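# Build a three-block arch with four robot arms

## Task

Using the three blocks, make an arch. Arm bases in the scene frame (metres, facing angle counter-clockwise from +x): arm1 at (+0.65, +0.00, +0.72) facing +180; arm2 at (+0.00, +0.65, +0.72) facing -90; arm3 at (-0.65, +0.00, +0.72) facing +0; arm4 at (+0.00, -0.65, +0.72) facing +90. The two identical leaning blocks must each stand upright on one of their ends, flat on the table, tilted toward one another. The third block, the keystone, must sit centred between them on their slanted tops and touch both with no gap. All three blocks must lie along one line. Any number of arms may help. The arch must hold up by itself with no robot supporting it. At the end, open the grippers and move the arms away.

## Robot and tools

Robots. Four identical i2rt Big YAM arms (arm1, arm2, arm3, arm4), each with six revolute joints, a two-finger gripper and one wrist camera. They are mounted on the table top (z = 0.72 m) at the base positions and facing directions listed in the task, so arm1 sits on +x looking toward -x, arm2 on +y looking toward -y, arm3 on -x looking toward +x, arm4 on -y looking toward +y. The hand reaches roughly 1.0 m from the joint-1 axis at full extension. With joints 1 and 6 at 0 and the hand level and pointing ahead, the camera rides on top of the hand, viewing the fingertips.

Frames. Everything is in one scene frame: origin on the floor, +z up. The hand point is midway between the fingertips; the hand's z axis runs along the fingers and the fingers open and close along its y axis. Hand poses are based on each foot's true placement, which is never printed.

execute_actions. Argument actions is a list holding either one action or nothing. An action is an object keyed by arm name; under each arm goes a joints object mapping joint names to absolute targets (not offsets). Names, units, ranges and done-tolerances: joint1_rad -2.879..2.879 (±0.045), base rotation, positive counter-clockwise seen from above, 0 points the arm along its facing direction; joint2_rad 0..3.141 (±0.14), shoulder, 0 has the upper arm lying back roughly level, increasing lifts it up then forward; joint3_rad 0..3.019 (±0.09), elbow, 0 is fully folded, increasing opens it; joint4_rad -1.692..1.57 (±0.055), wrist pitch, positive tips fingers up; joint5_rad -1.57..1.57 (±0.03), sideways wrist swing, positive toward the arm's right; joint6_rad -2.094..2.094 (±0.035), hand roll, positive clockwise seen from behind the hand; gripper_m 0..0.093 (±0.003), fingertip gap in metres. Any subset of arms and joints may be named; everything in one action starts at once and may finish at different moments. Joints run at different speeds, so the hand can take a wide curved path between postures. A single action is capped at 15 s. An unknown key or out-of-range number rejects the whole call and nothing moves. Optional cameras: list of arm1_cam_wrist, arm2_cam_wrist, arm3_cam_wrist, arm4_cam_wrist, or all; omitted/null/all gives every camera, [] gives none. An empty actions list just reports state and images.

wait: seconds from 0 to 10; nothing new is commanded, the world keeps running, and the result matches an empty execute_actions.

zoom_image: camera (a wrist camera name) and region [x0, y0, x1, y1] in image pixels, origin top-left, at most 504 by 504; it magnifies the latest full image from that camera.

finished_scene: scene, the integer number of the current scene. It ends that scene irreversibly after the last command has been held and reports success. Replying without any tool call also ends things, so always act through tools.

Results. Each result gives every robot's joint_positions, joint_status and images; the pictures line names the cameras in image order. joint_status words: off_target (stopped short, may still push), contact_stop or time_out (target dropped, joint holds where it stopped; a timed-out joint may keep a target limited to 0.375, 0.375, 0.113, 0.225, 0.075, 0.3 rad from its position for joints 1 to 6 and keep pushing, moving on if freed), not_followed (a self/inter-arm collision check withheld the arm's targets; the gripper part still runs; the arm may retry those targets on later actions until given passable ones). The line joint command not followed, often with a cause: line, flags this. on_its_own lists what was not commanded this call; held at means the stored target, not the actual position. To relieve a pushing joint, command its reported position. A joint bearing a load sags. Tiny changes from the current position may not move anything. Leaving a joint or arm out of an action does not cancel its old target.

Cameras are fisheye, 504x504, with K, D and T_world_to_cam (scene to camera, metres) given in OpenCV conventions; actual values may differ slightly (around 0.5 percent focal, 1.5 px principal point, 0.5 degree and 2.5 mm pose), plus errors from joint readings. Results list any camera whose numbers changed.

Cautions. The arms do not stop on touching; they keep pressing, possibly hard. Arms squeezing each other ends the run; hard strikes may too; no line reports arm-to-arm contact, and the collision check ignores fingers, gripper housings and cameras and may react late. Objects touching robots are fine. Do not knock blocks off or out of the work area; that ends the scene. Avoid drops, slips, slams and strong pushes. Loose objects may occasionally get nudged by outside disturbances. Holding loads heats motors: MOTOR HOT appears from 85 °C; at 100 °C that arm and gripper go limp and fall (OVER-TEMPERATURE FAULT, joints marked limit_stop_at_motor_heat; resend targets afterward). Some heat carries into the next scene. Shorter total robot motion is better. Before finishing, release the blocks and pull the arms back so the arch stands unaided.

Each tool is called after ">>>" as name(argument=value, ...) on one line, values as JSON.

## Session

>>> execute_actions(actions=[])

Scene clock: 0.00 s.
Motor temperatures (°C, as the motors report them): arm1=[25 26 35 24 24 23] | arm2=[25 25 29 27 25 25] | arm3=[24 24 28 25 23 23] | arm4=[26 28 28 26 27 26]
arm1.joint_positions: joint1_rad=+0.632 joint2_rad=+0.251 joint3_rad=+1.645 joint4_rad=-1.372 joint5_rad=+0.178 joint6_rad=+0.600 gripper_m=+0.095
arm1.joint_status: not commanded
arm1.hand: x=+0.6572 y=+0.0362 z=+1.4200 quat_wxyz=(-0.374, -0.693, +0.036, +0.615) (m; scene frame)
arm2.joint_positions: joint1_rad=+0.544 joint2_rad=+0.478 joint3_rad=+1.567 joint4_rad=-1.539 joint5_rad=-0.018 joint6_rad=+0.175 gripper_m=+0.094
arm2.joint_status: not commanded
arm2.hand: x=+0.0534 y=+0.5500 z=+1.3653 quat_wxyz=(-0.485, -0.489, -0.691, +0.218) (m; scene frame)
arm3.joint_positions: joint1_rad=-0.438 joint2_rad=+0.345 joint3_rad=+1.453 joint4_rad=-1.160 joint5_rad=-0.273 joint6_rad=+0.498 gripper_m=+0.094
arm3.joint_status: not commanded
arm3.hand: x=-0.5372 y=+0.0031 z=+1.4412 quat_wxyz=(-0.675, -0.236, -0.688, -0.120) (m; scene frame)
arm4.joint_positions: joint1_rad=-0.032 joint2_rad=+0.463 joint3_rad=+1.422 joint4_rad=-1.251 joint5_rad=-0.184 joint6_rad=-0.707 gripper_m=+0.094
arm4.joint_status: not commanded
arm4.hand: x=-0.0167 y=-0.4848 z=+1.3672 quat_wxyz=(-0.513, +0.741, -0.304, -0.308) (m; scene frame)
pictures: arm1_cam_wrist, arm2_cam_wrist, arm3_cam_wrist, arm4_cam_wrist
camera_calibration (this result's frames):
arm1_cam_wrist: T_world_to_cam=[[-0.417392, 0.706347, -0.571715, 1.06331], [0.708101, -0.141502, -0.691787, 0.530229], [-0.569541, -0.693579, -0.441103, 1.15243], [0, 0, 0, 1]] pos_world=[0.724714, 0.123261, 1.48305]
arm2_cam_wrist: T_world_to_cam=[[-0.890172, -0.4229, -0.169556, 0.51024], [-0.305523, 0.830114, -0.46644, 0.204791], [0.338008, -0.363409, -0.86815, 1.49182], [0, 0, 0, 1]] pos_world=[0.0125233, 0.58792, 1.47716]
arm3_cam_wrist: T_world_to_cam=[[-0.165153, -0.860289, -0.482315, 0.61297], [-0.553121, 0.485677, -0.676887, 0.681207], [0.816567, 0.154988, -0.556054, 1.36809], [0, 0, 0, 1]] pos_world=[-0.63911, -0.0155529, 1.51748]
arm4_cam_wrist: T_world_to_cam=[[0.76639, 0.272271, 0.581821, -0.649395], [0.585494, -0.668697, -0.458303, 0.314028], [0.264279, 0.691891, -0.671895, 1.38415], [0, 0, 0, 1]] pos_world=[-0.0519739, -0.570881, 1.45176]
Images, in order (width x height): arm1_cam_wrist 504x504, arm2_cam_wrist 504x504, arm3_cam_wrist 504x504, arm4_cam_wrist 504x504.

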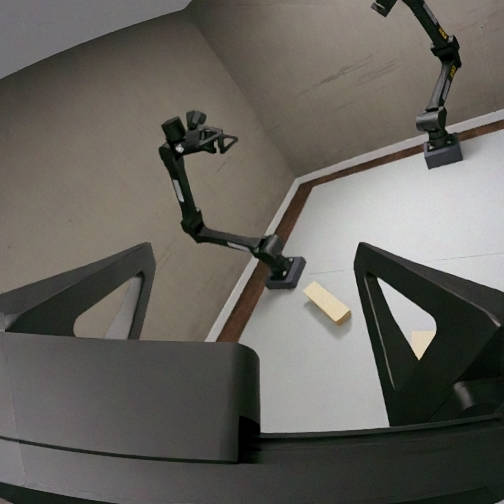

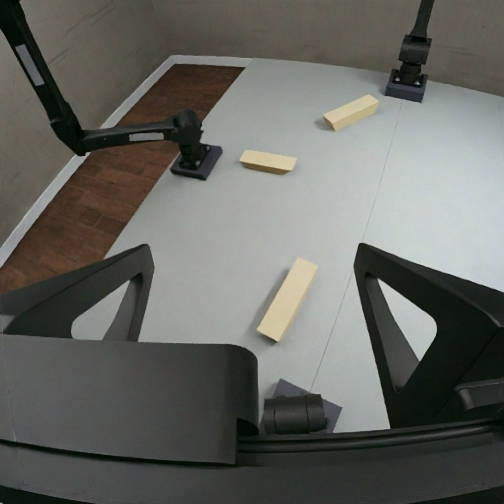

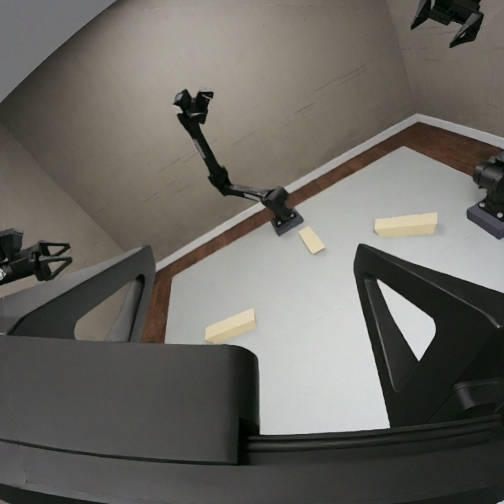

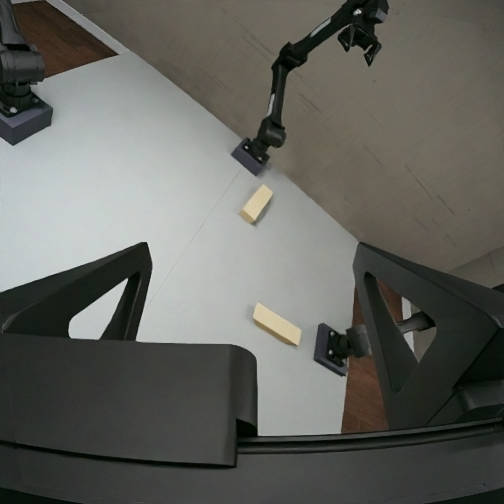

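>>> zoom_image(camera="arm2_cam_wrist", region=[220, 80, 400, 200])

>>> zoom_image(camera="arm2_cam_wrist", region=[230, 240, 350, 360])

>>> zoom_image(camera="arm4_cam_wrist", region=[220, 170, 360, 370])

>>> zoom_image(camera="arm3_cam_wrist", region=[190, 190, 450, 350])

Region (220, 80, 400, 200) of arm2_cam_wrist's 504x504 image, scaled by 2.800, with more detail than that image has.

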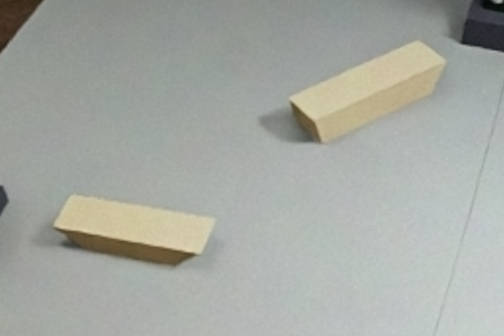

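Region (230, 240, 350, 360) of arm2_cam_wrist's 504x504 image, scaled by 4.200, with more detail than that image has.

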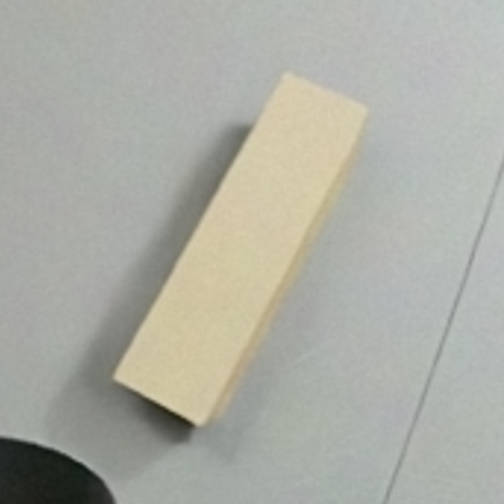

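Region (220, 170, 360, 370) of arm4_cam_wrist's 504x504 image, scaled by 2.520, with more detail than that image has; it fills the left 353 columns of this view, and the rest is white.

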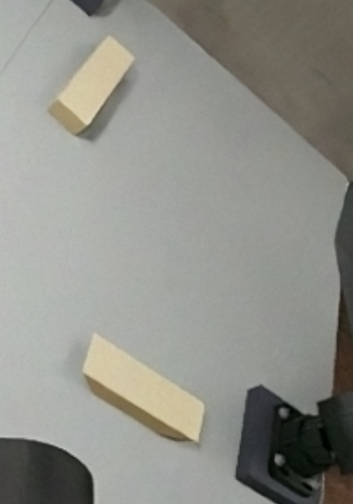

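Region (190, 190, 450, 350) of arm3_cam_wrist's 504x504 image, scaled by 1.938, with more detail than that image has; it fills the top 310 rows of this view, and the rest is white.

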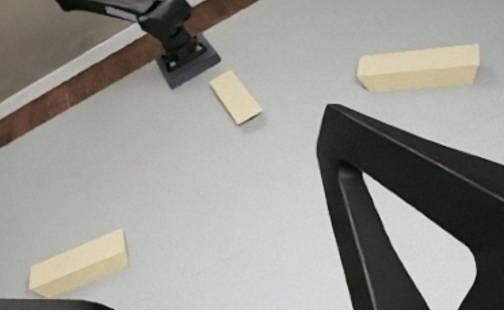

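>>> execute_actions(actions=[{"arm1":{"joints":{"joint1_rad":0.177,"joint2_rad":1.11,"joint3_rad":0.817,"joint4_rad":-1.27,"joint5_rad":0,"joint6_rad":0.16}},"arm2":{"joints":{"joint1_rad":0.51,"joint2_rad":1.235,"joint3_rad":0.81,"joint4_rad":-1.113,"joint5_rad":0,"joint6_rad":0.57}},"arm4":{"joints":{"joint1_rad":-0.597,"joint2_rad":1.177,"joint3_rad":0.787,"joint4_rad":-1.143,"joint5_rad":0,"joint6_rad":0.04}},"arm3":{"joints":{"joint1_rad":0.015,"joint2_rad":1.72,"joint3_rad":0.335,"joint4_rad":1.4,"joint5_rad":0,"joint6_rad":-0.01,"gripper_m":0}}}])

Scene clock: 37.60 s.
Motor temperatures (°C, as the motors report them): arm1=[25 27 36 24 24 23] | arm2=[25 25 31 27 25 25] | arm3=[24 25 30 25 23 23] | arm4=[26 28 31 26 27 26]
arm1.joint_positions: joint1_rad=+0.183 joint2_rad=+1.119 joint3_rad=+0.808 joint4_rad=-1.267 joint5_rad=+0.002 joint6_rad=+0.172 gripper_m=+0.095
arm1.joint_status: all done
arm1.hand: x=+0.3814 y=-0.0605 z=+0.8908 quat_wxyz=(+0.001, -1.000, -0.025, +0.004) (m; scene frame)
arm2.joint_positions: joint1_rad=+0.519 joint2_rad=+1.250 joint3_rad=+0.795 joint4_rad=-1.122 joint5_rad=-0.003 joint6_rad=+0.559 gripper_m=+0.094
arm2.joint_status: all done
arm2.hand: x=+0.1427 y=+0.3785 z=+0.8662 quat_wxyz=(+0.002, -0.733, -0.680, -0.007) (m; scene frame)
arm3.joint_positions: joint1_rad=+0.010 joint2_rad=+1.723 joint3_rad=+0.336 joint4_rad=+1.381 joint5_rad=-0.002 joint6_rad=+0.002 gripper_m=+0.000
arm3.joint_status: all done
arm3.hand: x=-0.1887 y=+0.0097 z=+0.9036 quat_wxyz=(-0.702, +0.008, -0.713, -0.007) (m; scene frame)
arm4.joint_positions: joint1_rad=-0.594 joint2_rad=+1.189 joint3_rad=+0.772 joint4_rad=-1.148 joint5_rad=+0.000 joint6_rad=+0.029 gripper_m=+0.094
arm4.joint_status: all done
arm4.hand: x=+0.1694 y=-0.4101 z=+0.8690 quat_wxyz=(+0.002, +0.451, -0.893, -0.004) (m; scene frame)
pictures: arm1_cam_wrist, arm2_cam_wrist, arm3_cam_wrist, arm4_cam_wrist
camera_calibration (this result's frames):
arm1_cam_wrist: T_world_to_cam=[[-0.0384669, 0.999215, -0.00951219, 0.0863525], [0.818113, 0.036958, 0.573869, -0.812887], [0.573769, 0.0142929, -0.818892, 0.638174], [0, 0, 0, 1]] pos_world=[0.302191, -0.0653634, 0.989908]
arm2_cam_wrist: T_world_to_cam=[[-0.997346, 0.0728101, -0.000670225, 0.114004], [0.0583343, 0.804498, 0.591083, -0.816637], [0.043576, 0.589475, -0.80661, 0.59405], [0, 0, 0, 1]] pos_world=[0.135453, 0.298505, 0.961943]
arm3_cam_wrist: T_world_to_cam=[[0.0205432, -0.99978, 0.00419336, 0.0137121], [-0.592136, -0.0155463, -0.805688, 0.620775], [0.805576, 0.0140684, -0.592325, 0.815714], [0, 0, 0, 1]] pos_world=[-0.289818, 0.0118841, 0.983261]
arm4_cam_wrist: T_world_to_cam=[[0.807895, -0.589272, 0.00800577, -0.384244], [-0.479761, -0.649744, 0.589629, -0.695759], [-0.34225, -0.480199, -0.807635, 0.688622], [0, 0, 0, 1]] pos_world=[0.212312, -0.347814, 0.969471]
Images, in order (width x height): arm1_cam_wrist 504x504, arm2_cam_wrist 504x504, arm3_cam_wrist 504x504, arm4_cam_wrist 504x504.

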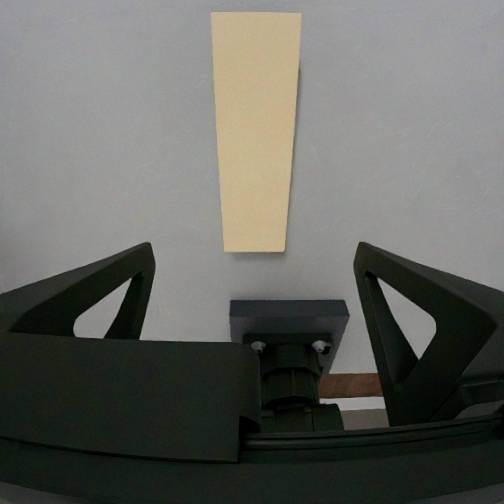

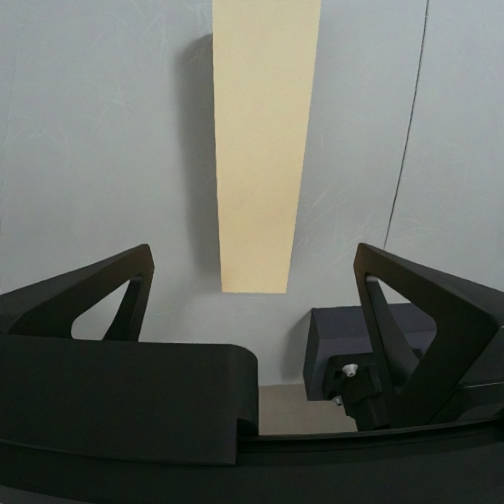

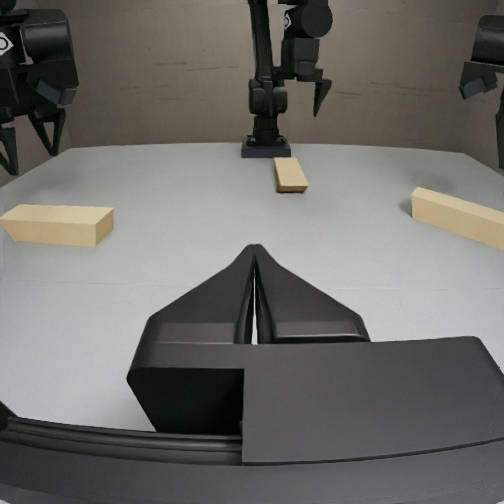

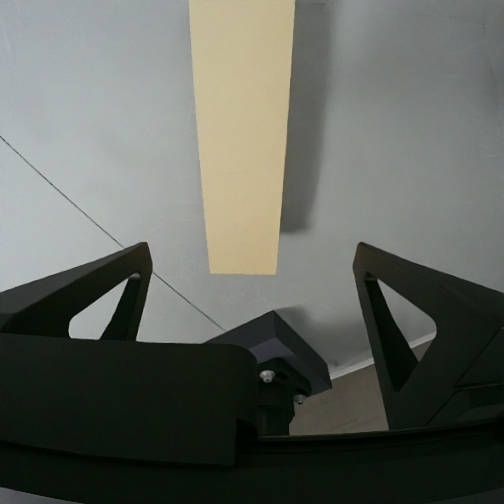

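>>> execute_actions(actions=[{"arm1":{"joints":{"joint2_rad":1.42,"joint3_rad":0.622,"joint4_rad":-0.745}},"arm2":{"joints":{"joint1_rad":0.5,"joint2_rad":1.36,"joint3_rad":0.68,"joint4_rad":-0.851,"joint6_rad":0.59}},"arm4":{"joints":{"joint1_rad":-0.557,"joint2_rad":1.37,"joint3_rad":0.727,"joint4_rad":-0.887,"joint6_rad":0.085}}}])

Scene clock: 63.27 s.
Motor temperatures (°C, as the motors report them): arm1=[25 26 39 24 24 23] | arm2=[25 25 33 27 25 25] | arm3=[24 25 29 26 23 23] | arm4=[26 28 33 26 27 26]
arm1.joint_positions: joint1_rad=+0.183 joint2_rad=+1.434 joint3_rad=+0.606 joint4_rad=-0.755 joint5_rad=+0.002 joint6_rad=+0.172 gripper_m=+0.095
arm1.joint_status: all done
arm1.hand: x=+0.3660 y=-0.0637 z=+0.7404 quat_wxyz=(+0.002, -1.000, -0.025, +0.002) (m; scene frame)
arm2.joint_positions: joint1_rad=+0.510 joint2_rad=+1.375 joint3_rad=+0.661 joint4_rad=-0.864 joint5_rad=-0.003 joint6_rad=+0.579 gripper_m=+0.094
arm2.joint_status: all done
arm2.hand: x=+0.1377 y=+0.3834 z=+0.7878 quat_wxyz=(+0.002, -0.743, -0.669, -0.007) (m; scene frame)
arm3.joint_positions: joint1_rad=+0.010 joint2_rad=+1.723 joint3_rad=+0.336 joint4_rad=+1.381 joint5_rad=-0.002 joint6_rad=+0.002 gripper_m=+0.000
arm3.joint_status: not commanded
arm3.hand: x=-0.1887 y=+0.0097 z=+0.9036 quat_wxyz=(-0.702, +0.008, -0.713, -0.007) (m; scene frame)
arm4.joint_positions: joint1_rad=-0.568 joint2_rad=+1.384 joint3_rad=+0.723 joint4_rad=-0.905 joint5_rad=+0.000 joint6_rad=+0.075 gripper_m=+0.094
arm4.joint_status: all done
arm4.hand: x=+0.1768 y=-0.3837 z=+0.7970 quat_wxyz=(+0.003, +0.442, -0.897, -0.004) (m; scene frame)
pictures: arm1_cam_wrist, arm2_cam_wrist, arm3_cam_wrist, arm4_cam_wrist
camera_calibration (this result's frames):
arm1_cam_wrist: T_world_to_cam=[[-0.0387941, 0.99921, -0.00860679, 0.0869392], [0.815313, 0.0366318, 0.577861, -0.715804], [0.577719, 0.0154004, -0.81609, 0.520481], [0, 0, 0, 1]] pos_world=[0.286285, -0.0686649, 0.839143]
arm2_cam_wrist: T_world_to_cam=[[-0.994778, 0.102061, 0.0000420013, 0.0964687], [0.0822965, 0.801894, 0.591771, -0.776815], [0.0603628, 0.588684, -0.806106, 0.525669], [0, 0, 0, 1]] pos_world=[0.128163, 0.303625, 0.883437]
arm3_cam_wrist: T_world_to_cam=[[0.0205432, -0.99978, 0.00419336, 0.0137121], [-0.592136, -0.0155463, -0.805688, 0.620775], [0.805576, 0.0140684, -0.592325, 0.815714], [0, 0, 0, 1]] pos_world=[-0.289818, 0.0118841, 0.983261]
arm4_cam_wrist: T_world_to_cam=[[0.796291, -0.604861, 0.00793908, -0.377955], [-0.4918, -0.639695, 0.590698, -0.627536], [-0.352211, -0.474272, -0.806854, 0.649063], [0, 0, 0, 1]] pos_world=[0.220948, -0.322209, 0.897384]
Images, in order (width x height): arm1_cam_wrist 504x504, arm2_cam_wrist 504x504, arm3_cam_wrist 504x504, arm4_cam_wrist 504x504.

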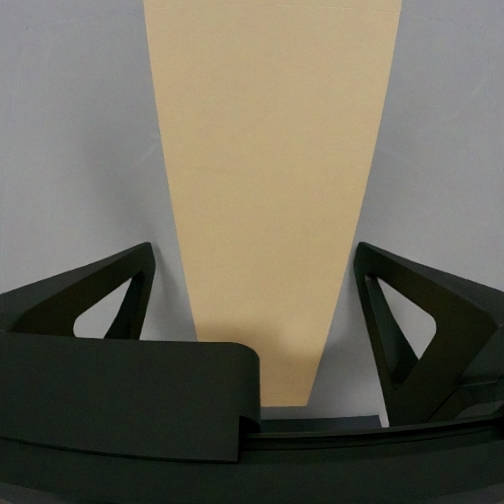

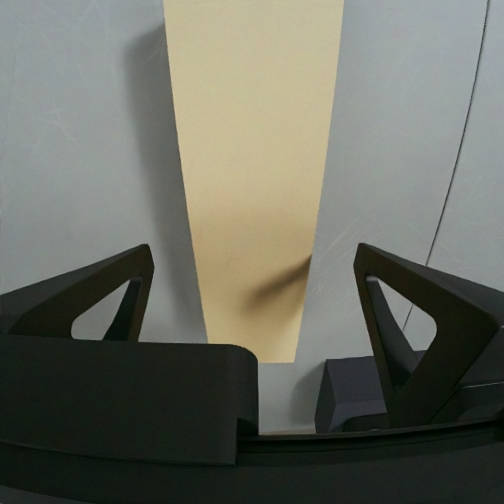

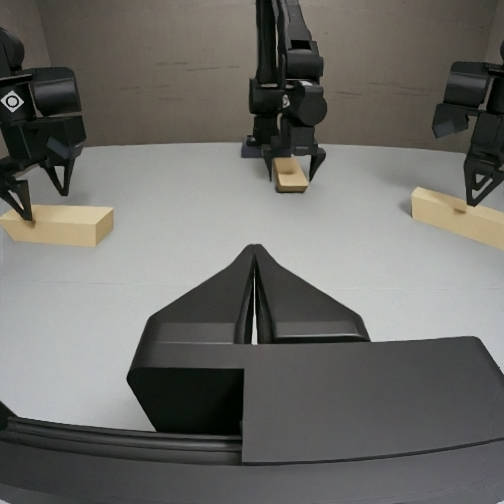

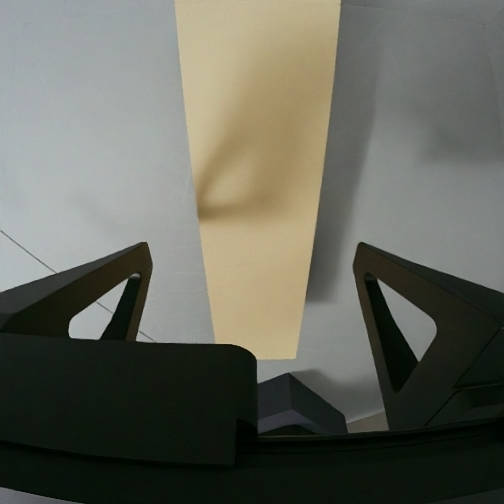

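>>> execute_actions(actions=[{"arm1":{"joints":{"gripper_m":0.045}},"arm2":{"joints":{"joint1_rad":0.485,"joint2_rad":1.5,"joint3_rad":0.645,"joint4_rad":-0.674}},"arm4":{"joints":{"joint2_rad":1.49,"joint3_rad":0.67,"joint4_rad":-0.714}}}], cameras=["arm2_cam_wrist","arm4_cam_wrist"])

Scene clock: 73.13 s.
Motor temperatures (°C, as the motors report them): arm1=[25 27 39 24 24 23] | arm2=[25 25 32 27 25 25] | arm3=[24 25 29 26 23 23] | arm4=[26 28 32 26 27 26]
arm1.joint_positions: joint1_rad=+0.182 joint2_rad=+1.434 joint3_rad=+0.606 joint4_rad=-0.754 joint5_rad=+0.002 joint6_rad=+0.171 gripper_m=+0.059
arm1.joint_status: gripper_m off_target (ended at +0.059, target +0.045)
arm1.hand: x=+0.3658 y=-0.0636 z=+0.7404 quat_wxyz=(+0.001, -1.000, -0.025, +0.002) (m; scene frame)
arm2.joint_positions: joint1_rad=+0.494 joint2_rad=+1.511 joint3_rad=+0.640 joint4_rad=-0.686 joint5_rad=-0.003 joint6_rad=+0.579 gripper_m=+0.094
arm2.joint_status: all done
arm2.hand: x=+0.1402 y=+0.3687 z=+0.7429 quat_wxyz=(-0.008, -0.748, -0.663, -0.004) (m; scene frame)
arm3.joint_positions: joint1_rad=+0.010 joint2_rad=+1.723 joint3_rad=+0.336 joint4_rad=+1.381 joint5_rad=-0.002 joint6_rad=+0.002 gripper_m=+0.000
arm3.joint_status: not commanded
arm3.hand: x=-0.1887 y=+0.0097 z=+0.9036 quat_wxyz=(-0.702, +0.008, -0.713, -0.007) (m; scene frame)
arm4.joint_positions: joint1_rad=-0.568 joint2_rad=+1.502 joint3_rad=+0.666 joint4_rad=-0.732 joint5_rad=+0.000 joint6_rad=+0.075 gripper_m=+0.094
arm4.joint_status: all done
arm4.hand: x=+0.1759 y=-0.3843 z=+0.7460 quat_wxyz=(+0.004, +0.442, -0.897, -0.003) (m; scene frame)
pictures: arm2_cam_wrist, arm4_cam_wrist
camera_calibration (this result's frames):
arm2_cam_wrist: T_world_to_cam=[[-0.992992, 0.117702, -0.0106836, 0.102428], [0.0898859, 0.810821, 0.578352, -0.733014], [0.0767354, 0.573338, -0.815718, 0.508549], [0, 0, 0, 1]] pos_world=[0.128574, 0.290716, 0.839867]
arm4_cam_wrist: T_world_to_cam=[[0.79631, -0.604834, 0.00807115, -0.37724], [-0.49117, -0.63876, 0.592231, -0.599091], [-0.353046, -0.475564, -0.805728, 0.606169], [0, 0, 0, 1]] pos_world=[0.220151, -0.322571, 0.846253]
Images, in order (width x height): arm2_cam_wrist 504x504, arm4_cam_wrist 504x504.

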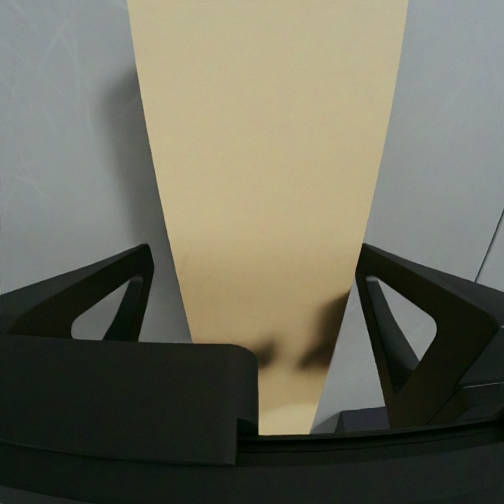

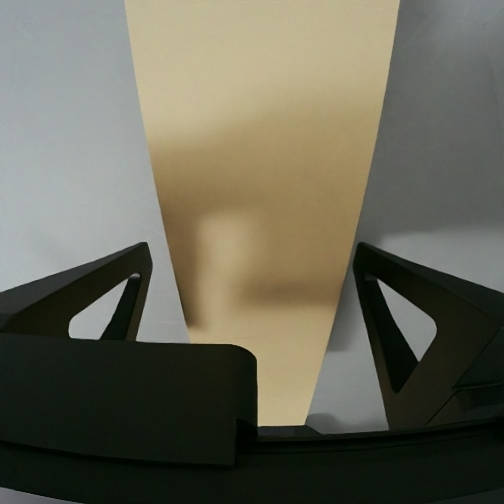

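>>> execute_actions(actions=[{"arm1":{"joints":{"joint2_rad":1.11,"joint3_rad":0.84,"joint4_rad":-1.29}},"arm2":{"joints":{"gripper_m":0.045}},"arm4":{"joints":{"gripper_m":0.045}}}], cameras=[])

>>> execute_actions(actions=[{"arm1":{"joints":{"joint1_rad":-0.06,"joint6_rad":1.56}},"arm2":{"joints":{"joint2_rad":1.2,"joint3_rad":0.79,"joint4_rad":-1.1}},"arm4":{"joints":{"joint2_rad":1.2,"joint3_rad":0.79,"joint4_rad":-1.1}}}], cameras=[])

>>> execute_actions(actions=[{"arm2":{"joints":{"joint1_rad":0.04,"joint4_rad":0.8,"joint6_rad":-0.01}},"arm4":{"joints":{"joint1_rad":0.012,"joint4_rad":0.8,"joint6_rad":-0.01}}}], cameras=["arm3_cam_wrist"])

Scene clock: 81.87 s.
Motor temperatures (°C, as the motors report them): arm1=[25 27 39 24 24 23] | arm2=[25 25 32 27 25 25] | arm3=[24 25 29 26 23 23] | arm4=[26 29 31 26 27 26]
arm1.joint_positions: joint1_rad=+0.182 joint2_rad=+1.111 joint3_rad=+0.820 joint4_rad=-1.282 joint5_rad=+0.002 joint6_rad=+0.171 gripper_m=+0.059
arm1.joint_status: all done
arm1.hand: x=+0.3809 y=-0.0605 z=+0.8972 quat_wxyz=(+0.001, -1.000, -0.025, +0.007) (m; scene frame)
arm2.joint_positions: joint1_rad=+0.493 joint2_rad=+1.511 joint3_rad=+0.639 joint4_rad=-0.685 joint5_rad=+0.001 joint6_rad=+0.581 gripper_m=+0.059
arm2.joint_status: gripper_m off_target (ended at +0.059, target +0.045)
arm2.hand: x=+0.1392 y=+0.3682 z=+0.7427 quat_wxyz=(-0.007, -0.749, -0.662, -0.002) (m; scene frame)
arm3.joint_positions: joint1_rad=+0.010 joint2_rad=+1.723 joint3_rad=+0.336 joint4_rad=+1.381 joint5_rad=-0.002 joint6_rad=+0.002 gripper_m=+0.000
arm3.joint_status: not commanded
arm3.hand: x=-0.1887 y=+0.0097 z=+0.9036 quat_wxyz=(-0.702, +0.008, -0.713, -0.007) (m; scene frame)
arm4.joint_positions: joint1_rad=-0.567 joint2_rad=+1.502 joint3_rad=+0.666 joint4_rad=-0.731 joint5_rad=+0.002 joint6_rad=+0.077 gripper_m=+0.058
arm4.joint_status: gripper_m off_target (ended at +0.058, target +0.045)
arm4.hand: x=+0.1762 y=-0.3843 z=+0.7460 quat_wxyz=(+0.003, +0.441, -0.897, -0.002) (m; scene frame)
pictures: none
No camera images: the call's "cameras" was empty. Leave "cameras" out to get every camera's image.

Scene clock: 83.93 s.
Motor temperatures (°C, as the motors report them): arm1=[25 26 39 24 24 23] | arm2=[25 25 32 27 25 25] | arm3=[24 25 29 26 23 23] | arm4=[26 29 32 26 27 26]
arm1.joint_positions: joint1_rad=-0.059 joint2_rad=+1.111 joint3_rad=+0.820 joint4_rad=-1.282 joint5_rad=+0.000 joint6_rad=+1.548 gripper_m=+0.059
arm1.joint_status: all done
arm1.hand: x=+0.3743 y=+0.0063 z=+0.8972 quat_wxyz=(-0.005, -0.708, +0.706, +0.004) (m; scene frame)
arm2.joint_positions: joint1_rad=+0.493 joint2_rad=+1.209 joint3_rad=+0.748 joint4_rad=-1.090 joint5_rad=+0.001 joint6_rad=+0.581 gripper_m=+0.059
arm2.joint_status: all done
arm2.hand: x=+0.1303 y=+0.3838 z=+0.8615 quat_wxyz=(-0.010, -0.749, -0.662, -0.002) (m; scene frame)
arm3.joint_positions: joint1_rad=+0.010 joint2_rad=+1.723 joint3_rad=+0.336 joint4_rad=+1.381 joint5_rad=-0.002 joint6_rad=+0.002 gripper_m=+0.000
arm3.joint_status: not commanded
arm3.hand: x=-0.1887 y=+0.0097 z=+0.9036 quat_wxyz=(-0.702, +0.008, -0.713, -0.007) (m; scene frame)
arm4.joint_positions: joint1_rad=-0.567 joint2_rad=+1.208 joint3_rad=+0.749 joint4_rad=-1.085 joint5_rad=+0.002 joint6_rad=+0.077 gripper_m=+0.058
arm4.joint_status: all done
arm4.hand: x=+0.1662 y=-0.4013 z=+0.8561 quat_wxyz=(-0.007, +0.441, -0.897, -0.008) (m; scene frame)
pictures: none
No camera images: the call's "cameras" was empty. Leave "cameras" out to get every camera's image.

Scene clock: 85.90 s.
Motor temperatures (°C, as the motors report them): arm1=[25 26 39 24 24 23] | arm2=[25 25 33 27 25 25] | arm3=[24 25 29 26 23 23] | arm4=[26 29 32 26 27 26]
arm1.joint_positions: joint1_rad=-0.059 joint2_rad=+1.111 joint3_rad=+0.820 joint4_rad=-1.282 joint5_rad=+0.000 joint6_rad=+1.548 gripper_m=+0.059
arm1.joint_status: not commanded
arm1.hand: x=+0.3743 y=+0.0063 z=+0.8972 quat_wxyz=(-0.005, -0.708, +0.706, +0.004) (m; scene frame)
arm2.joint_positions: joint1_rad=+0.038 joint2_rad=+1.221 joint3_rad=+0.748 joint4_rad=+0.752 joint5_rad=+0.001 joint6_rad=+0.002 gripper_m=+0.059
arm2.joint_status: all done
arm2.hand: x=-0.0027 y=+0.1175 z=+1.1689 quat_wxyz=(-0.566, -0.430, -0.425, +0.561) (m; scene frame)
arm3.joint_positions: joint1_rad=+0.010 joint2_rad=+1.723 joint3_rad=+0.336 joint4_rad=+1.381 joint5_rad=-0.002 joint6_rad=+0.002 gripper_m=+0.000
arm3.joint_status: not commanded
arm3.hand: x=-0.1887 y=+0.0097 z=+0.9036 quat_wxyz=(-0.702, +0.008, -0.713, -0.007) (m; scene frame)
arm4.joint_positions: joint1_rad=+0.013 joint2_rad=+1.219 joint3_rad=+0.749 joint4_rad=+0.748 joint5_rad=-0.001 joint6_rad=+0.000 gripper_m=+0.058
arm4.joint_status: all done
arm4.hand: x=+0.0047 y=-0.1193 z=+1.1679 quat_wxyz=(-0.562, +0.423, -0.429, -0.567) (m; scene frame)
pictures: arm3_cam_wrist
camera_calibration (this result's frames):
arm3_cam_wrist: T_world_to_cam=[[0.0205432, -0.99978, 0.00419336, 0.0137121], [-0.592136, -0.0155463, -0.805688, 0.620775], [0.805576, 0.0140684, -0.592325, 0.815714], [0, 0, 0, 1]] pos_world=[-0.289818, 0.0118841, 0.983261]
Images, in order (width x height): arm3_cam_wrist 504x504.

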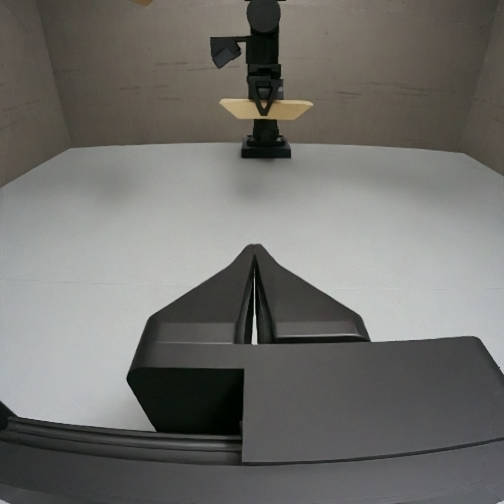

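>>> execute_actions(actions=[{"arm1":{"joints":{"joint2_rad":1.6,"joint3_rad":1.68,"joint4_rad":-1.6}},"arm2":{"joints":{"joint2_rad":1.642,"joint3_rad":0.62}},"arm4":{"joints":{"joint2_rad":1.674,"joint3_rad":0.655}}}], cameras=["arm3_cam_wrist"])

Scene clock: 98.97 s.
Motor temperatures (°C, as the motors report them): arm1=[25 26 41 24 24 23] | arm2=[25 26 35 27 25 25] | arm3=[24 25 29 26 23 23] | arm4=[26 29 35 27 27 26]
arm1.joint_positions: joint1_rad=-0.059 joint2_rad=+1.622 joint3_rad=+1.633 joint4_rad=-1.592 joint5_rad=+0.000 joint6_rad=+1.549 gripper_m=+0.059
arm1.joint_status: all done
arm1.hand: x=+0.1678 y=+0.0107 z=+1.0193 quat_wxyz=(-0.002, -0.708, +0.707, +0.001) (m; scene frame)
arm2.joint_positions: joint1_rad=+0.038 joint2_rad=+1.688 joint3_rad=+0.579 joint4_rad=+0.767 joint5_rad=+0.001 joint6_rad=+0.002 gripper_m=+0.059
arm2.joint_status: all done
arm2.hand: x=+0.0001 y=+0.1162 z=+0.8402 quat_wxyz=(-0.409, -0.581, -0.577, +0.403) (m; scene frame)
arm3.joint_positions: joint1_rad=+0.010 joint2_rad=+1.723 joint3_rad=+0.336 joint4_rad=+1.381 joint5_rad=-0.002 joint6_rad=+0.002 gripper_m=+0.000
arm3.joint_status: not commanded
arm3.hand: x=-0.1887 y=+0.0097 z=+0.9036 quat_wxyz=(-0.702, +0.008, -0.713, -0.007) (m; scene frame)
arm4.joint_positions: joint1_rad=+0.013 joint2_rad=+1.717 joint3_rad=+0.625 joint4_rad=+0.769 joint5_rad=-0.001 joint6_rad=+0.000 gripper_m=+0.058
arm4.joint_status: all done
arm4.hand: x=+0.0010 y=-0.0984 z=+0.8422 quat_wxyz=(-0.410, +0.572, -0.576, -0.417) (m; scene frame)
pictures: arm3_cam_wrist
camera_calibration (this result's frames):
arm3_cam_wrist: T_world_to_cam=[[0.0205432, -0.99978, 0.00419336, 0.0137121], [-0.592136, -0.0155463, -0.805688, 0.620775], [0.805576, 0.0140684, -0.592325, 0.815714], [0, 0, 0, 1]] pos_world=[-0.289818, 0.0118841, 0.983261]
Images, in order (width x height): arm3_cam_wrist 504x504.

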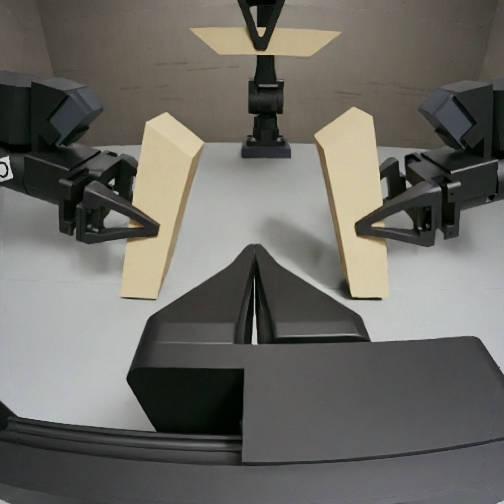

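>>> zoom_image(camera="arm3_cam_wrist", region=[90, 240, 230, 330])

>>> zoom_image(camera="arm3_cam_wrist", region=[290, 240, 430, 330])

Region (90, 240, 230, 330) of arm3_cam_wrist's 504x504 image, scaled by 3.600, with more detail than that image has; it fills the top 324 rows of this view, and the rest is white.

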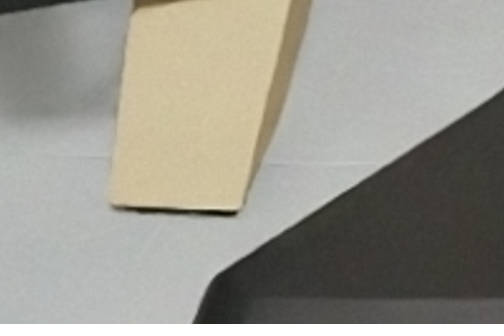

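Region (290, 240, 430, 330) of arm3_cam_wrist's 504x504 image, scaled by 3.600, with more detail than that image has; it fills the top 324 rows of this view, and the rest is white.

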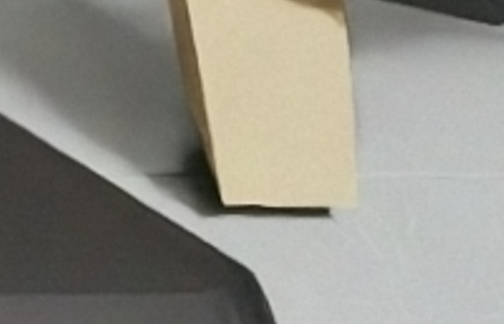

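>>> execute_actions(actions=[{"arm1":{"joints":{"joint2_rad":2.06,"joint3_rad":2.25,"joint4_rad":-1.68}},"arm2":{"joints":{"joint2_rad":1.687,"joint4_rad":0.825}},"arm4":{"joints":{"joint2_rad":1.735,"joint4_rad":0.825}}}], cameras=["arm3_cam_wrist"])

>>> zoom_image(camera="arm3_cam_wrist", region=[90, 240, 230, 330])

>>> zoom_image(camera="arm3_cam_wrist", region=[290, 240, 430, 330])

Scene clock: 113.67 s.
Motor temperatures (°C, as the motors report them): arm1=[25 28 44 24 24 23] | arm2=[25 26 34 27 25 25] | arm3=[24 25 29 26 23 23] | arm4=[26 29 33 27 27 26]
arm1.joint_positions: joint1_rad=-0.059 joint2_rad=+2.102 joint3_rad=+2.193 joint4_rad=-1.677 joint5_rad=+0.000 joint6_rad=+1.550 gripper_m=+0.059
arm1.joint_status: all done
arm1.hand: x=+0.0065 y=+0.0138 z=+0.9693 quat_wxyz=(-0.001, -0.708, +0.707, -0.001) (m; scene frame)
arm2.joint_positions: joint1_rad=+0.038 joint2_rad=+1.708 joint3_rad=+0.579 joint4_rad=+0.779 joint5_rad=+0.001 joint6_rad=+0.002 gripper_m=+0.059
arm2.joint_status: all done
arm2.hand: x=+0.0002 y=+0.1165 z=+0.8324 quat_wxyz=(-0.407, -0.582, -0.579, +0.401) (m; scene frame)
arm3.joint_positions: joint1_rad=+0.010 joint2_rad=+1.723 joint3_rad=+0.336 joint4_rad=+1.381 joint5_rad=-0.002 joint6_rad=+0.002 gripper_m=+0.000
arm3.joint_status: not commanded
arm3.hand: x=-0.1887 y=+0.0097 z=+0.9036 quat_wxyz=(-0.702, +0.008, -0.713, -0.007) (m; scene frame)
arm4.joint_positions: joint1_rad=+0.013 joint2_rad=+1.751 joint3_rad=+0.625 joint4_rad=+0.782 joint5_rad=-0.001 joint6_rad=-0.002 gripper_m=+0.058
arm4.joint_status: all done
arm4.hand: x=+0.0008 y=-0.0995 z=+0.8271 quat_wxyz=(-0.404, +0.577, -0.580, -0.410) (m; scene frame)
pictures: arm3_cam_wrist
camera_calibration (this result's frames):
arm3_cam_wrist: T_world_to_cam=[[0.0205432, -0.99978, 0.00419336, 0.0137121], [-0.592136, -0.0155463, -0.805688, 0.620775], [0.805576, 0.0140684, -0.592325, 0.815714], [0, 0, 0, 1]] pos_world=[-0.289818, 0.0118841, 0.983261]
Images, in order (width x height): arm3_cam_wrist 504x504.

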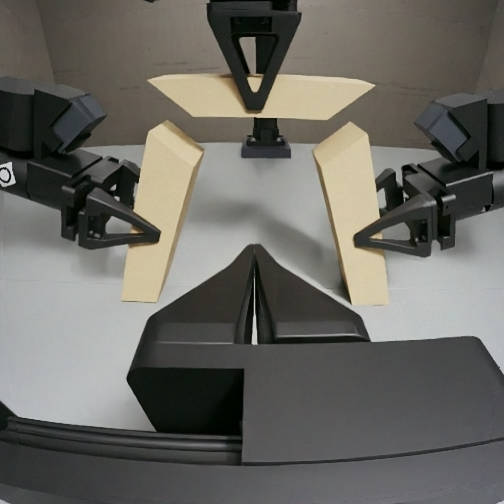

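Region (90, 240, 230, 330) of arm3_cam_wrist's 504x504 image, scaled by 3.600, with more detail than that image has; it fills the top 324 rows of this view, and the rest is white.

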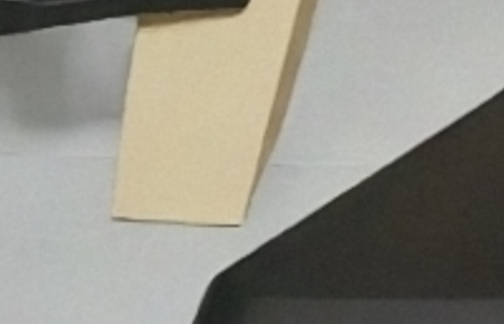

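Region (290, 240, 430, 330) of arm3_cam_wrist's 504x504 image, scaled by 3.600, with more detail than that image has; it fills the top 324 rows of this view, and the rest is white.

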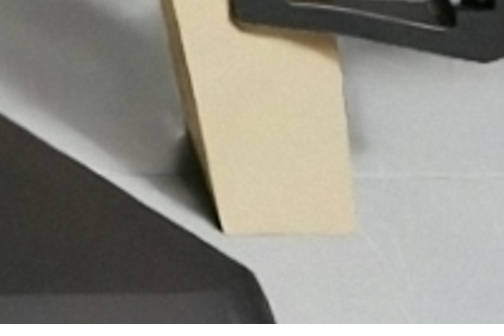

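>>> execute_actions(actions=[{"arm1":{"joints":{"joint1_rad":-0.069,"joint2_rad":2.135,"joint4_rad":-1.62}},"arm2":{"joints":{"joint2_rad":1.697}},"arm4":{"joints":{"joint2_rad":1.745}}}], cameras=["arm3_cam_wrist"])

>>> zoom_image(camera="arm3_cam_wrist", region=[130, 60, 400, 220])

Scene clock: 122.53 s.
Motor temperatures (°C, as the motors report them): arm1=[25 30 46 24 24 23] | arm2=[25 26 33 27 25 25] | arm3=[24 25 29 26 23 23] | arm4=[26 29 33 27 27 26]
arm1.joint_positions: joint1_rad=-0.059 joint2_rad=+2.154 joint3_rad=+2.197 joint4_rad=-1.628 joint5_rad=+0.000 joint6_rad=+1.550 gripper_m=+0.059
arm1.joint_status: all done
arm1.hand: x=-0.0101 y=+0.0141 z=+0.9379 quat_wxyz=(-0.001, -0.708, +0.707, +0.000) (m; scene frame)
arm2.joint_positions: joint1_rad=+0.038 joint2_rad=+1.713 joint3_rad=+0.579 joint4_rad=+0.780 joint5_rad=+0.001 joint6_rad=+0.002 gripper_m=+0.059
arm2.joint_status: all done
arm2.hand: x=+0.0002 y=+0.1167 z=+0.8305 quat_wxyz=(-0.406, -0.583, -0.579, +0.400) (m; scene frame)
arm3.joint_positions: joint1_rad=+0.010 joint2_rad=+1.723 joint3_rad=+0.336 joint4_rad=+1.381 joint5_rad=-0.002 joint6_rad=+0.002 gripper_m=+0.000
arm3.joint_status: not commanded
arm3.hand: x=-0.1887 y=+0.0097 z=+0.9036 quat_wxyz=(-0.702, +0.008, -0.713, -0.007) (m; scene frame)
arm4.joint_positions: joint1_rad=+0.013 joint2_rad=+1.751 joint3_rad=+0.625 joint4_rad=+0.782 joint5_rad=-0.001 joint6_rad=-0.002 gripper_m=+0.058
arm4.joint_status: all done
arm4.hand: x=+0.0008 y=-0.0995 z=+0.8271 quat_wxyz=(-0.404, +0.577, -0.580, -0.410) (m; scene frame)
pictures: arm3_cam_wrist
camera_calibration (this result's frames):
arm3_cam_wrist: T_world_to_cam=[[0.0205432, -0.99978, 0.00419336, 0.0137121], [-0.592136, -0.0155463, -0.805688, 0.620775], [0.805576, 0.0140684, -0.592325, 0.815714], [0, 0, 0, 1]] pos_world=[-0.289818, 0.0118841, 0.983261]
Images, in order (width x height): arm3_cam_wrist 504x504.

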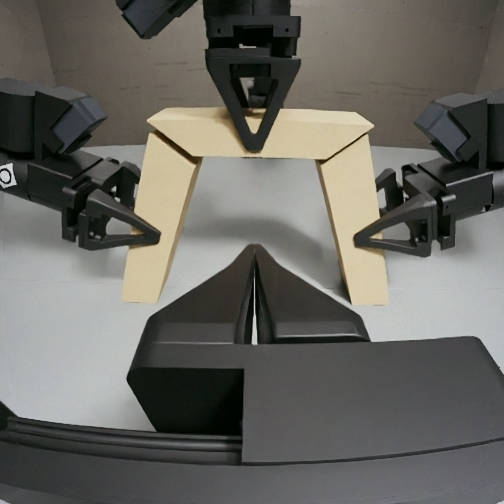

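Region (130, 60, 400, 220) of arm3_cam_wrist's 504x504 image, scaled by 1.867, with more detail than that image has; it fills the top 299 rows of this view, and the rest is white.

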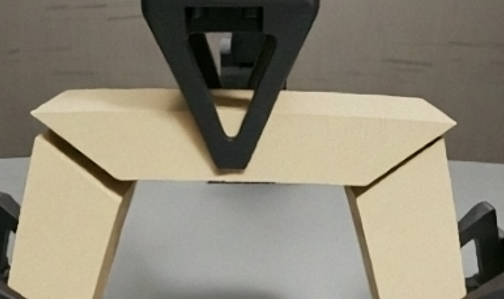

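>>> execute_actions(actions=[{"arm1":{"joints":{"joint1_rad":-0.073,"joint2_rad":2.17}}}], cameras=["arm3_cam_wrist"])

>>> zoom_image(camera="arm3_cam_wrist", region=[130, 60, 400, 220])

Scene clock: 128.63 s.
Motor temperatures (°C, as the motors report them): arm1=[25 31 47 24 24 23] | arm2=[25 26 33 28 25 25] | arm3=[24 25 29 26 23 23] | arm4=[26 29 33 27 27 26]
arm1.joint_positions: joint1_rad=-0.065 joint2_rad=+2.169 joint3_rad=+2.197 joint4_rad=-1.627 joint5_rad=-0.001 joint6_rad=+1.550 gripper_m=+0.059
arm1.joint_status: all done
arm1.hand: x=-0.0113 y=+0.0177 z=+0.9288 quat_wxyz=(+0.003, -0.705, +0.709, -0.005) (m; scene frame)
arm2.joint_positions: joint1_rad=+0.038 joint2_rad=+1.713 joint3_rad=+0.579 joint4_rad=+0.781 joint5_rad=+0.001 joint6_rad=+0.002 gripper_m=+0.059
arm2.joint_status: not commanded
arm2.hand: x=+0.0002 y=+0.1166 z=+0.8307 quat_wxyz=(-0.406, -0.583, -0.579, +0.400) (m; scene frame)
arm3.joint_positions: joint1_rad=+0.010 joint2_rad=+1.723 joint3_rad=+0.336 joint4_rad=+1.381 joint5_rad=-0.002 joint6_rad=+0.002 gripper_m=+0.000
arm3.joint_status: not commanded
arm3.hand: x=-0.1887 y=+0.0097 z=+0.9036 quat_wxyz=(-0.702, +0.008, -0.713, -0.007) (m; scene frame)
arm4.joint_positions: joint1_rad=+0.013 joint2_rad=+1.751 joint3_rad=+0.625 joint4_rad=+0.782 joint5_rad=-0.002 joint6_rad=-0.005 gripper_m=+0.058
arm4.joint_status: not commanded
arm4.hand: x=+0.0007 y=-0.0995 z=+0.8271 quat_wxyz=(-0.404, +0.578, -0.579, -0.410) (m; scene frame)
pictures: arm3_cam_wrist
camera_calibration (this result's frames):
arm3_cam_wrist: T_world_to_cam=[[0.0205432, -0.99978, 0.00419336, 0.0137121], [-0.592136, -0.0155463, -0.805688, 0.620775], [0.805576, 0.0140684, -0.592325, 0.815714], [0, 0, 0, 1]] pos_world=[-0.289818, 0.0118841, 0.983261]
Images, in order (width x height): arm3_cam_wrist 504x504.

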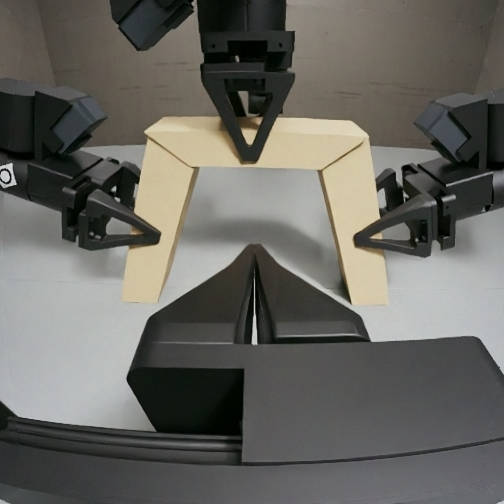

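Region (130, 60, 400, 220) of arm3_cam_wrist's 504x504 image, scaled by 1.867, with more detail than that image has; it fills the top 299 rows of this view, and the rest is white.

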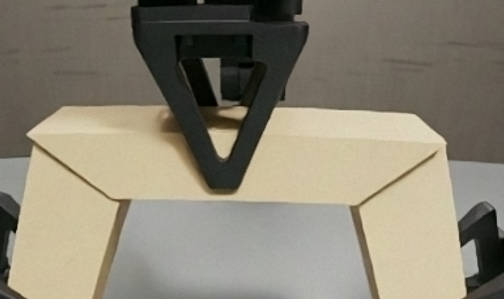

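>>> execute_actions(actions=[{"arm1":{"joints":{"joint1_rad":-0.065,"joint2_rad":2.165,"gripper_m":0.093}}}], cameras=[])

>>> execute_actions(actions=[{"arm1":{"joints":{"joint2_rad":2.05}}}], cameras=["arm3_cam_wrist","arm1_cam_wrist"])

>>> zoom_image(camera="arm1_cam_wrist", region=[150, 0, 350, 100])

>>> zoom_image(camera="arm1_cam_wrist", region=[170, 240, 340, 345])

Scene clock: 136.27 s.
Motor temperatures (°C, as the motors report them): arm1=[25 31 47 24 24 23] | arm2=[25 26 33 28 25 25] | arm3=[24 25 29 26 23 23] | arm4=[26 29 33 27 27 26]
arm1.joint_positions: joint1_rad=-0.065 joint2_rad=+2.169 joint3_rad=+2.200 joint4_rad=-1.627 joint5_rad=-0.001 joint6_rad=+1.550 gripper_m=+0.093
arm1.joint_status: all done
arm1.hand: x=-0.0118 y=+0.0177 z=+0.9297 quat_wxyz=(+0.002, -0.705, +0.709, -0.005) (m; scene frame)
arm2.joint_positions: joint1_rad=+0.038 joint2_rad=+1.713 joint3_rad=+0.579 joint4_rad=+0.782 joint5_rad=+0.001 joint6_rad=+0.002 gripper_m=+0.059
arm2.joint_status: not commanded
arm2.hand: x=+0.0002 y=+0.1166 z=+0.8307 quat_wxyz=(-0.406, -0.583, -0.579, +0.400) (m; scene frame)
arm3.joint_positions: joint1_rad=+0.010 joint2_rad=+1.723 joint3_rad=+0.336 joint4_rad=+1.381 joint5_rad=-0.002 joint6_rad=+0.002 gripper_m=+0.000
arm3.joint_status: not commanded
arm3.hand: x=-0.1887 y=+0.0097 z=+0.9036 quat_wxyz=(-0.702, +0.008, -0.713, -0.007) (m; scene frame)
arm4.joint_positions: joint1_rad=+0.013 joint2_rad=+1.751 joint3_rad=+0.625 joint4_rad=+0.782 joint5_rad=-0.002 joint6_rad=-0.005 gripper_m=+0.058
arm4.joint_status: not commanded
arm4.hand: x=+0.0007 y=-0.0995 z=+0.8271 quat_wxyz=(-0.404, +0.578, -0.579, -0.410) (m; scene frame)
pictures: none
No camera images: the call's "cameras" was empty. Leave "cameras" out to get every camera's image.

Scene clock: 137.33 s.
Motor temperatures (°C, as the motors report them): arm1=[25 31 47 24 24 23] | arm2=[25 26 33 28 25 25] | arm3=[24 25 29 26 23 23] | arm4=[26 29 33 27 27 26]
arm1.joint_positions: joint1_rad=-0.065 joint2_rad=+2.049 joint3_rad=+2.214 joint4_rad=-1.627 joint5_rad=-0.001 joint6_rad=+1.550 gripper_m=+0.093
arm1.joint_status: all done
arm1.hand: x=-0.0037 y=+0.0176 z=+1.0118 quat_wxyz=(-0.044, -0.704, +0.708, +0.044) (m; scene frame)
arm2.joint_positions: joint1_rad=+0.038 joint2_rad=+1.713 joint3_rad=+0.579 joint4_rad=+0.782 joint5_rad=+0.001 joint6_rad=+0.002 gripper_m=+0.059
arm2.joint_status: not commanded
arm2.hand: x=+0.0002 y=+0.1166 z=+0.8307 quat_wxyz=(-0.406, -0.583, -0.579, +0.400) (m; scene frame)
arm3.joint_positions: joint1_rad=+0.010 joint2_rad=+1.723 joint3_rad=+0.336 joint4_rad=+1.381 joint5_rad=-0.002 joint6_rad=+0.002 gripper_m=+0.000
arm3.joint_status: not commanded
arm3.hand: x=-0.1887 y=+0.0097 z=+0.9036 quat_wxyz=(-0.702, +0.008, -0.713, -0.007) (m; scene frame)
arm4.joint_positions: joint1_rad=+0.013 joint2_rad=+1.751 joint3_rad=+0.625 joint4_rad=+0.782 joint5_rad=-0.002 joint6_rad=-0.005 gripper_m=+0.058
arm4.joint_status: not commanded
arm4.hand: x=+0.0007 y=-0.0995 z=+0.8271 quat_wxyz=(-0.404, +0.578, -0.579, -0.410) (m; scene frame)
pictures: arm1_cam_wrist, arm3_cam_wrist
camera_calibration (this result's frames):
arm1_cam_wrist: T_world_to_cam=[[0.990662, -0.0166609, -0.13532, 0.143643], [0.0651843, -0.813848, 0.57741, -0.561486], [-0.11975, -0.580838, -0.805163, 0.951148], [0, 0, 0, 1]] pos_world=[0.00819869, 0.0978918, 1.10947]
arm3_cam_wrist: T_world_to_cam=[[0.0205432, -0.99978, 0.00419336, 0.0137121], [-0.592136, -0.0155463, -0.805688, 0.620775], [0.805576, 0.0140684, -0.592325, 0.815714], [0, 0, 0, 1]] pos_world=[-0.289818, 0.0118841, 0.983261]
Images, in order (width x height): arm1_cam_wrist 504x504, arm3_cam_wrist 504x504.

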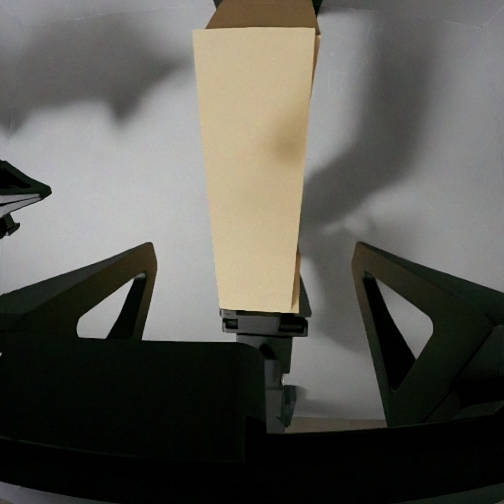

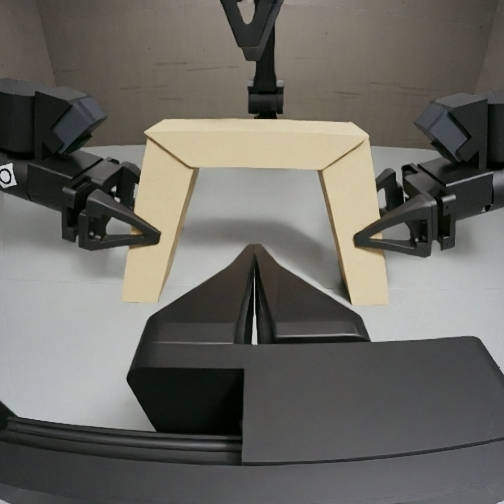

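Region (150, 0, 350, 100) of arm1_cam_wrist's 504x504 image, scaled by 2.520, with more detail than that image has.

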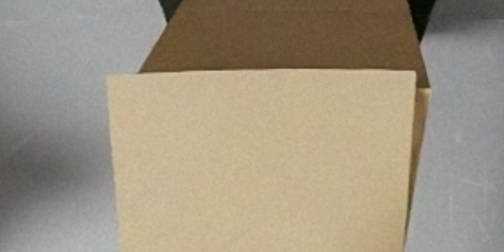

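Region (170, 240, 340, 345) of arm1_cam_wrist's 504x504 image, scaled by 2.965, with more detail than that image has; it fills the top 311 rows of this view, and the rest is white.

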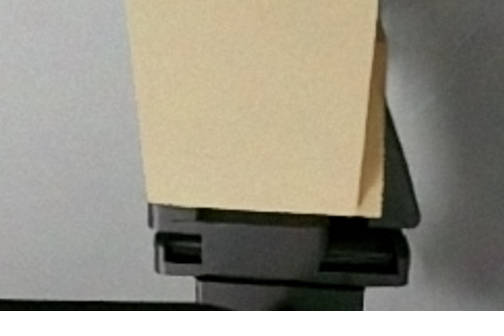

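>>> execute_actions(actions=[{"arm1":{"joints":{"joint2_rad":2.132,"joint3_rad":2.162,"joint4_rad":-1.588}}}], cameras=[])

Scene clock: 146.83 s.
Motor temperatures (°C, as the motors report them): arm1=[25 31 47 24 24 23] | arm2=[25 26 33 28 25 25] | arm3=[24 25 29 26 23 23] | arm4=[26 29 33 27 27 26]
arm1.joint_positions: joint1_rad=-0.065 joint2_rad=+2.154 joint3_rad=+2.146 joint4_rad=-1.597 joint5_rad=-0.001 joint6_rad=+1.550 gripper_m=+0.093
arm1.joint_status: all done
arm1.hand: x=-0.0058 y=+0.0175 z=+0.9189 quat_wxyz=(+0.005, -0.705, +0.709, -0.008) (m; scene frame)
arm2.joint_positions: joint1_rad=+0.038 joint2_rad=+1.713 joint3_rad=+0.579 joint4_rad=+0.782 joint5_rad=+0.001 joint6_rad=+0.002 gripper_m=+0.059
arm2.joint_status: not commanded
arm2.hand: x=+0.0002 y=+0.1166 z=+0.8307 quat_wxyz=(-0.406, -0.583, -0.579, +0.400) (m; scene frame)
arm3.joint_positions: joint1_rad=+0.010 joint2_rad=+1.723 joint3_rad=+0.336 joint4_rad=+1.381 joint5_rad=-0.002 joint6_rad=+0.002 gripper_m=+0.000
arm3.joint_status: not commanded
arm3.hand: x=-0.1887 y=+0.0097 z=+0.9036 quat_wxyz=(-0.702, +0.008, -0.713, -0.007) (m; scene frame)
arm4.joint_positions: joint1_rad=+0.013 joint2_rad=+1.751 joint3_rad=+0.625 joint4_rad=+0.782 joint5_rad=-0.002 joint6_rad=-0.005 gripper_m=+0.058
arm4.joint_status: not commanded
arm4.hand: x=+0.0007 y=-0.0995 z=+0.8271 quat_wxyz=(-0.404, +0.578, -0.579, -0.410) (m; scene frame)
pictures: none
No camera images: the call's "cameras" was empty. Leave "cameras" out to get every camera's image.


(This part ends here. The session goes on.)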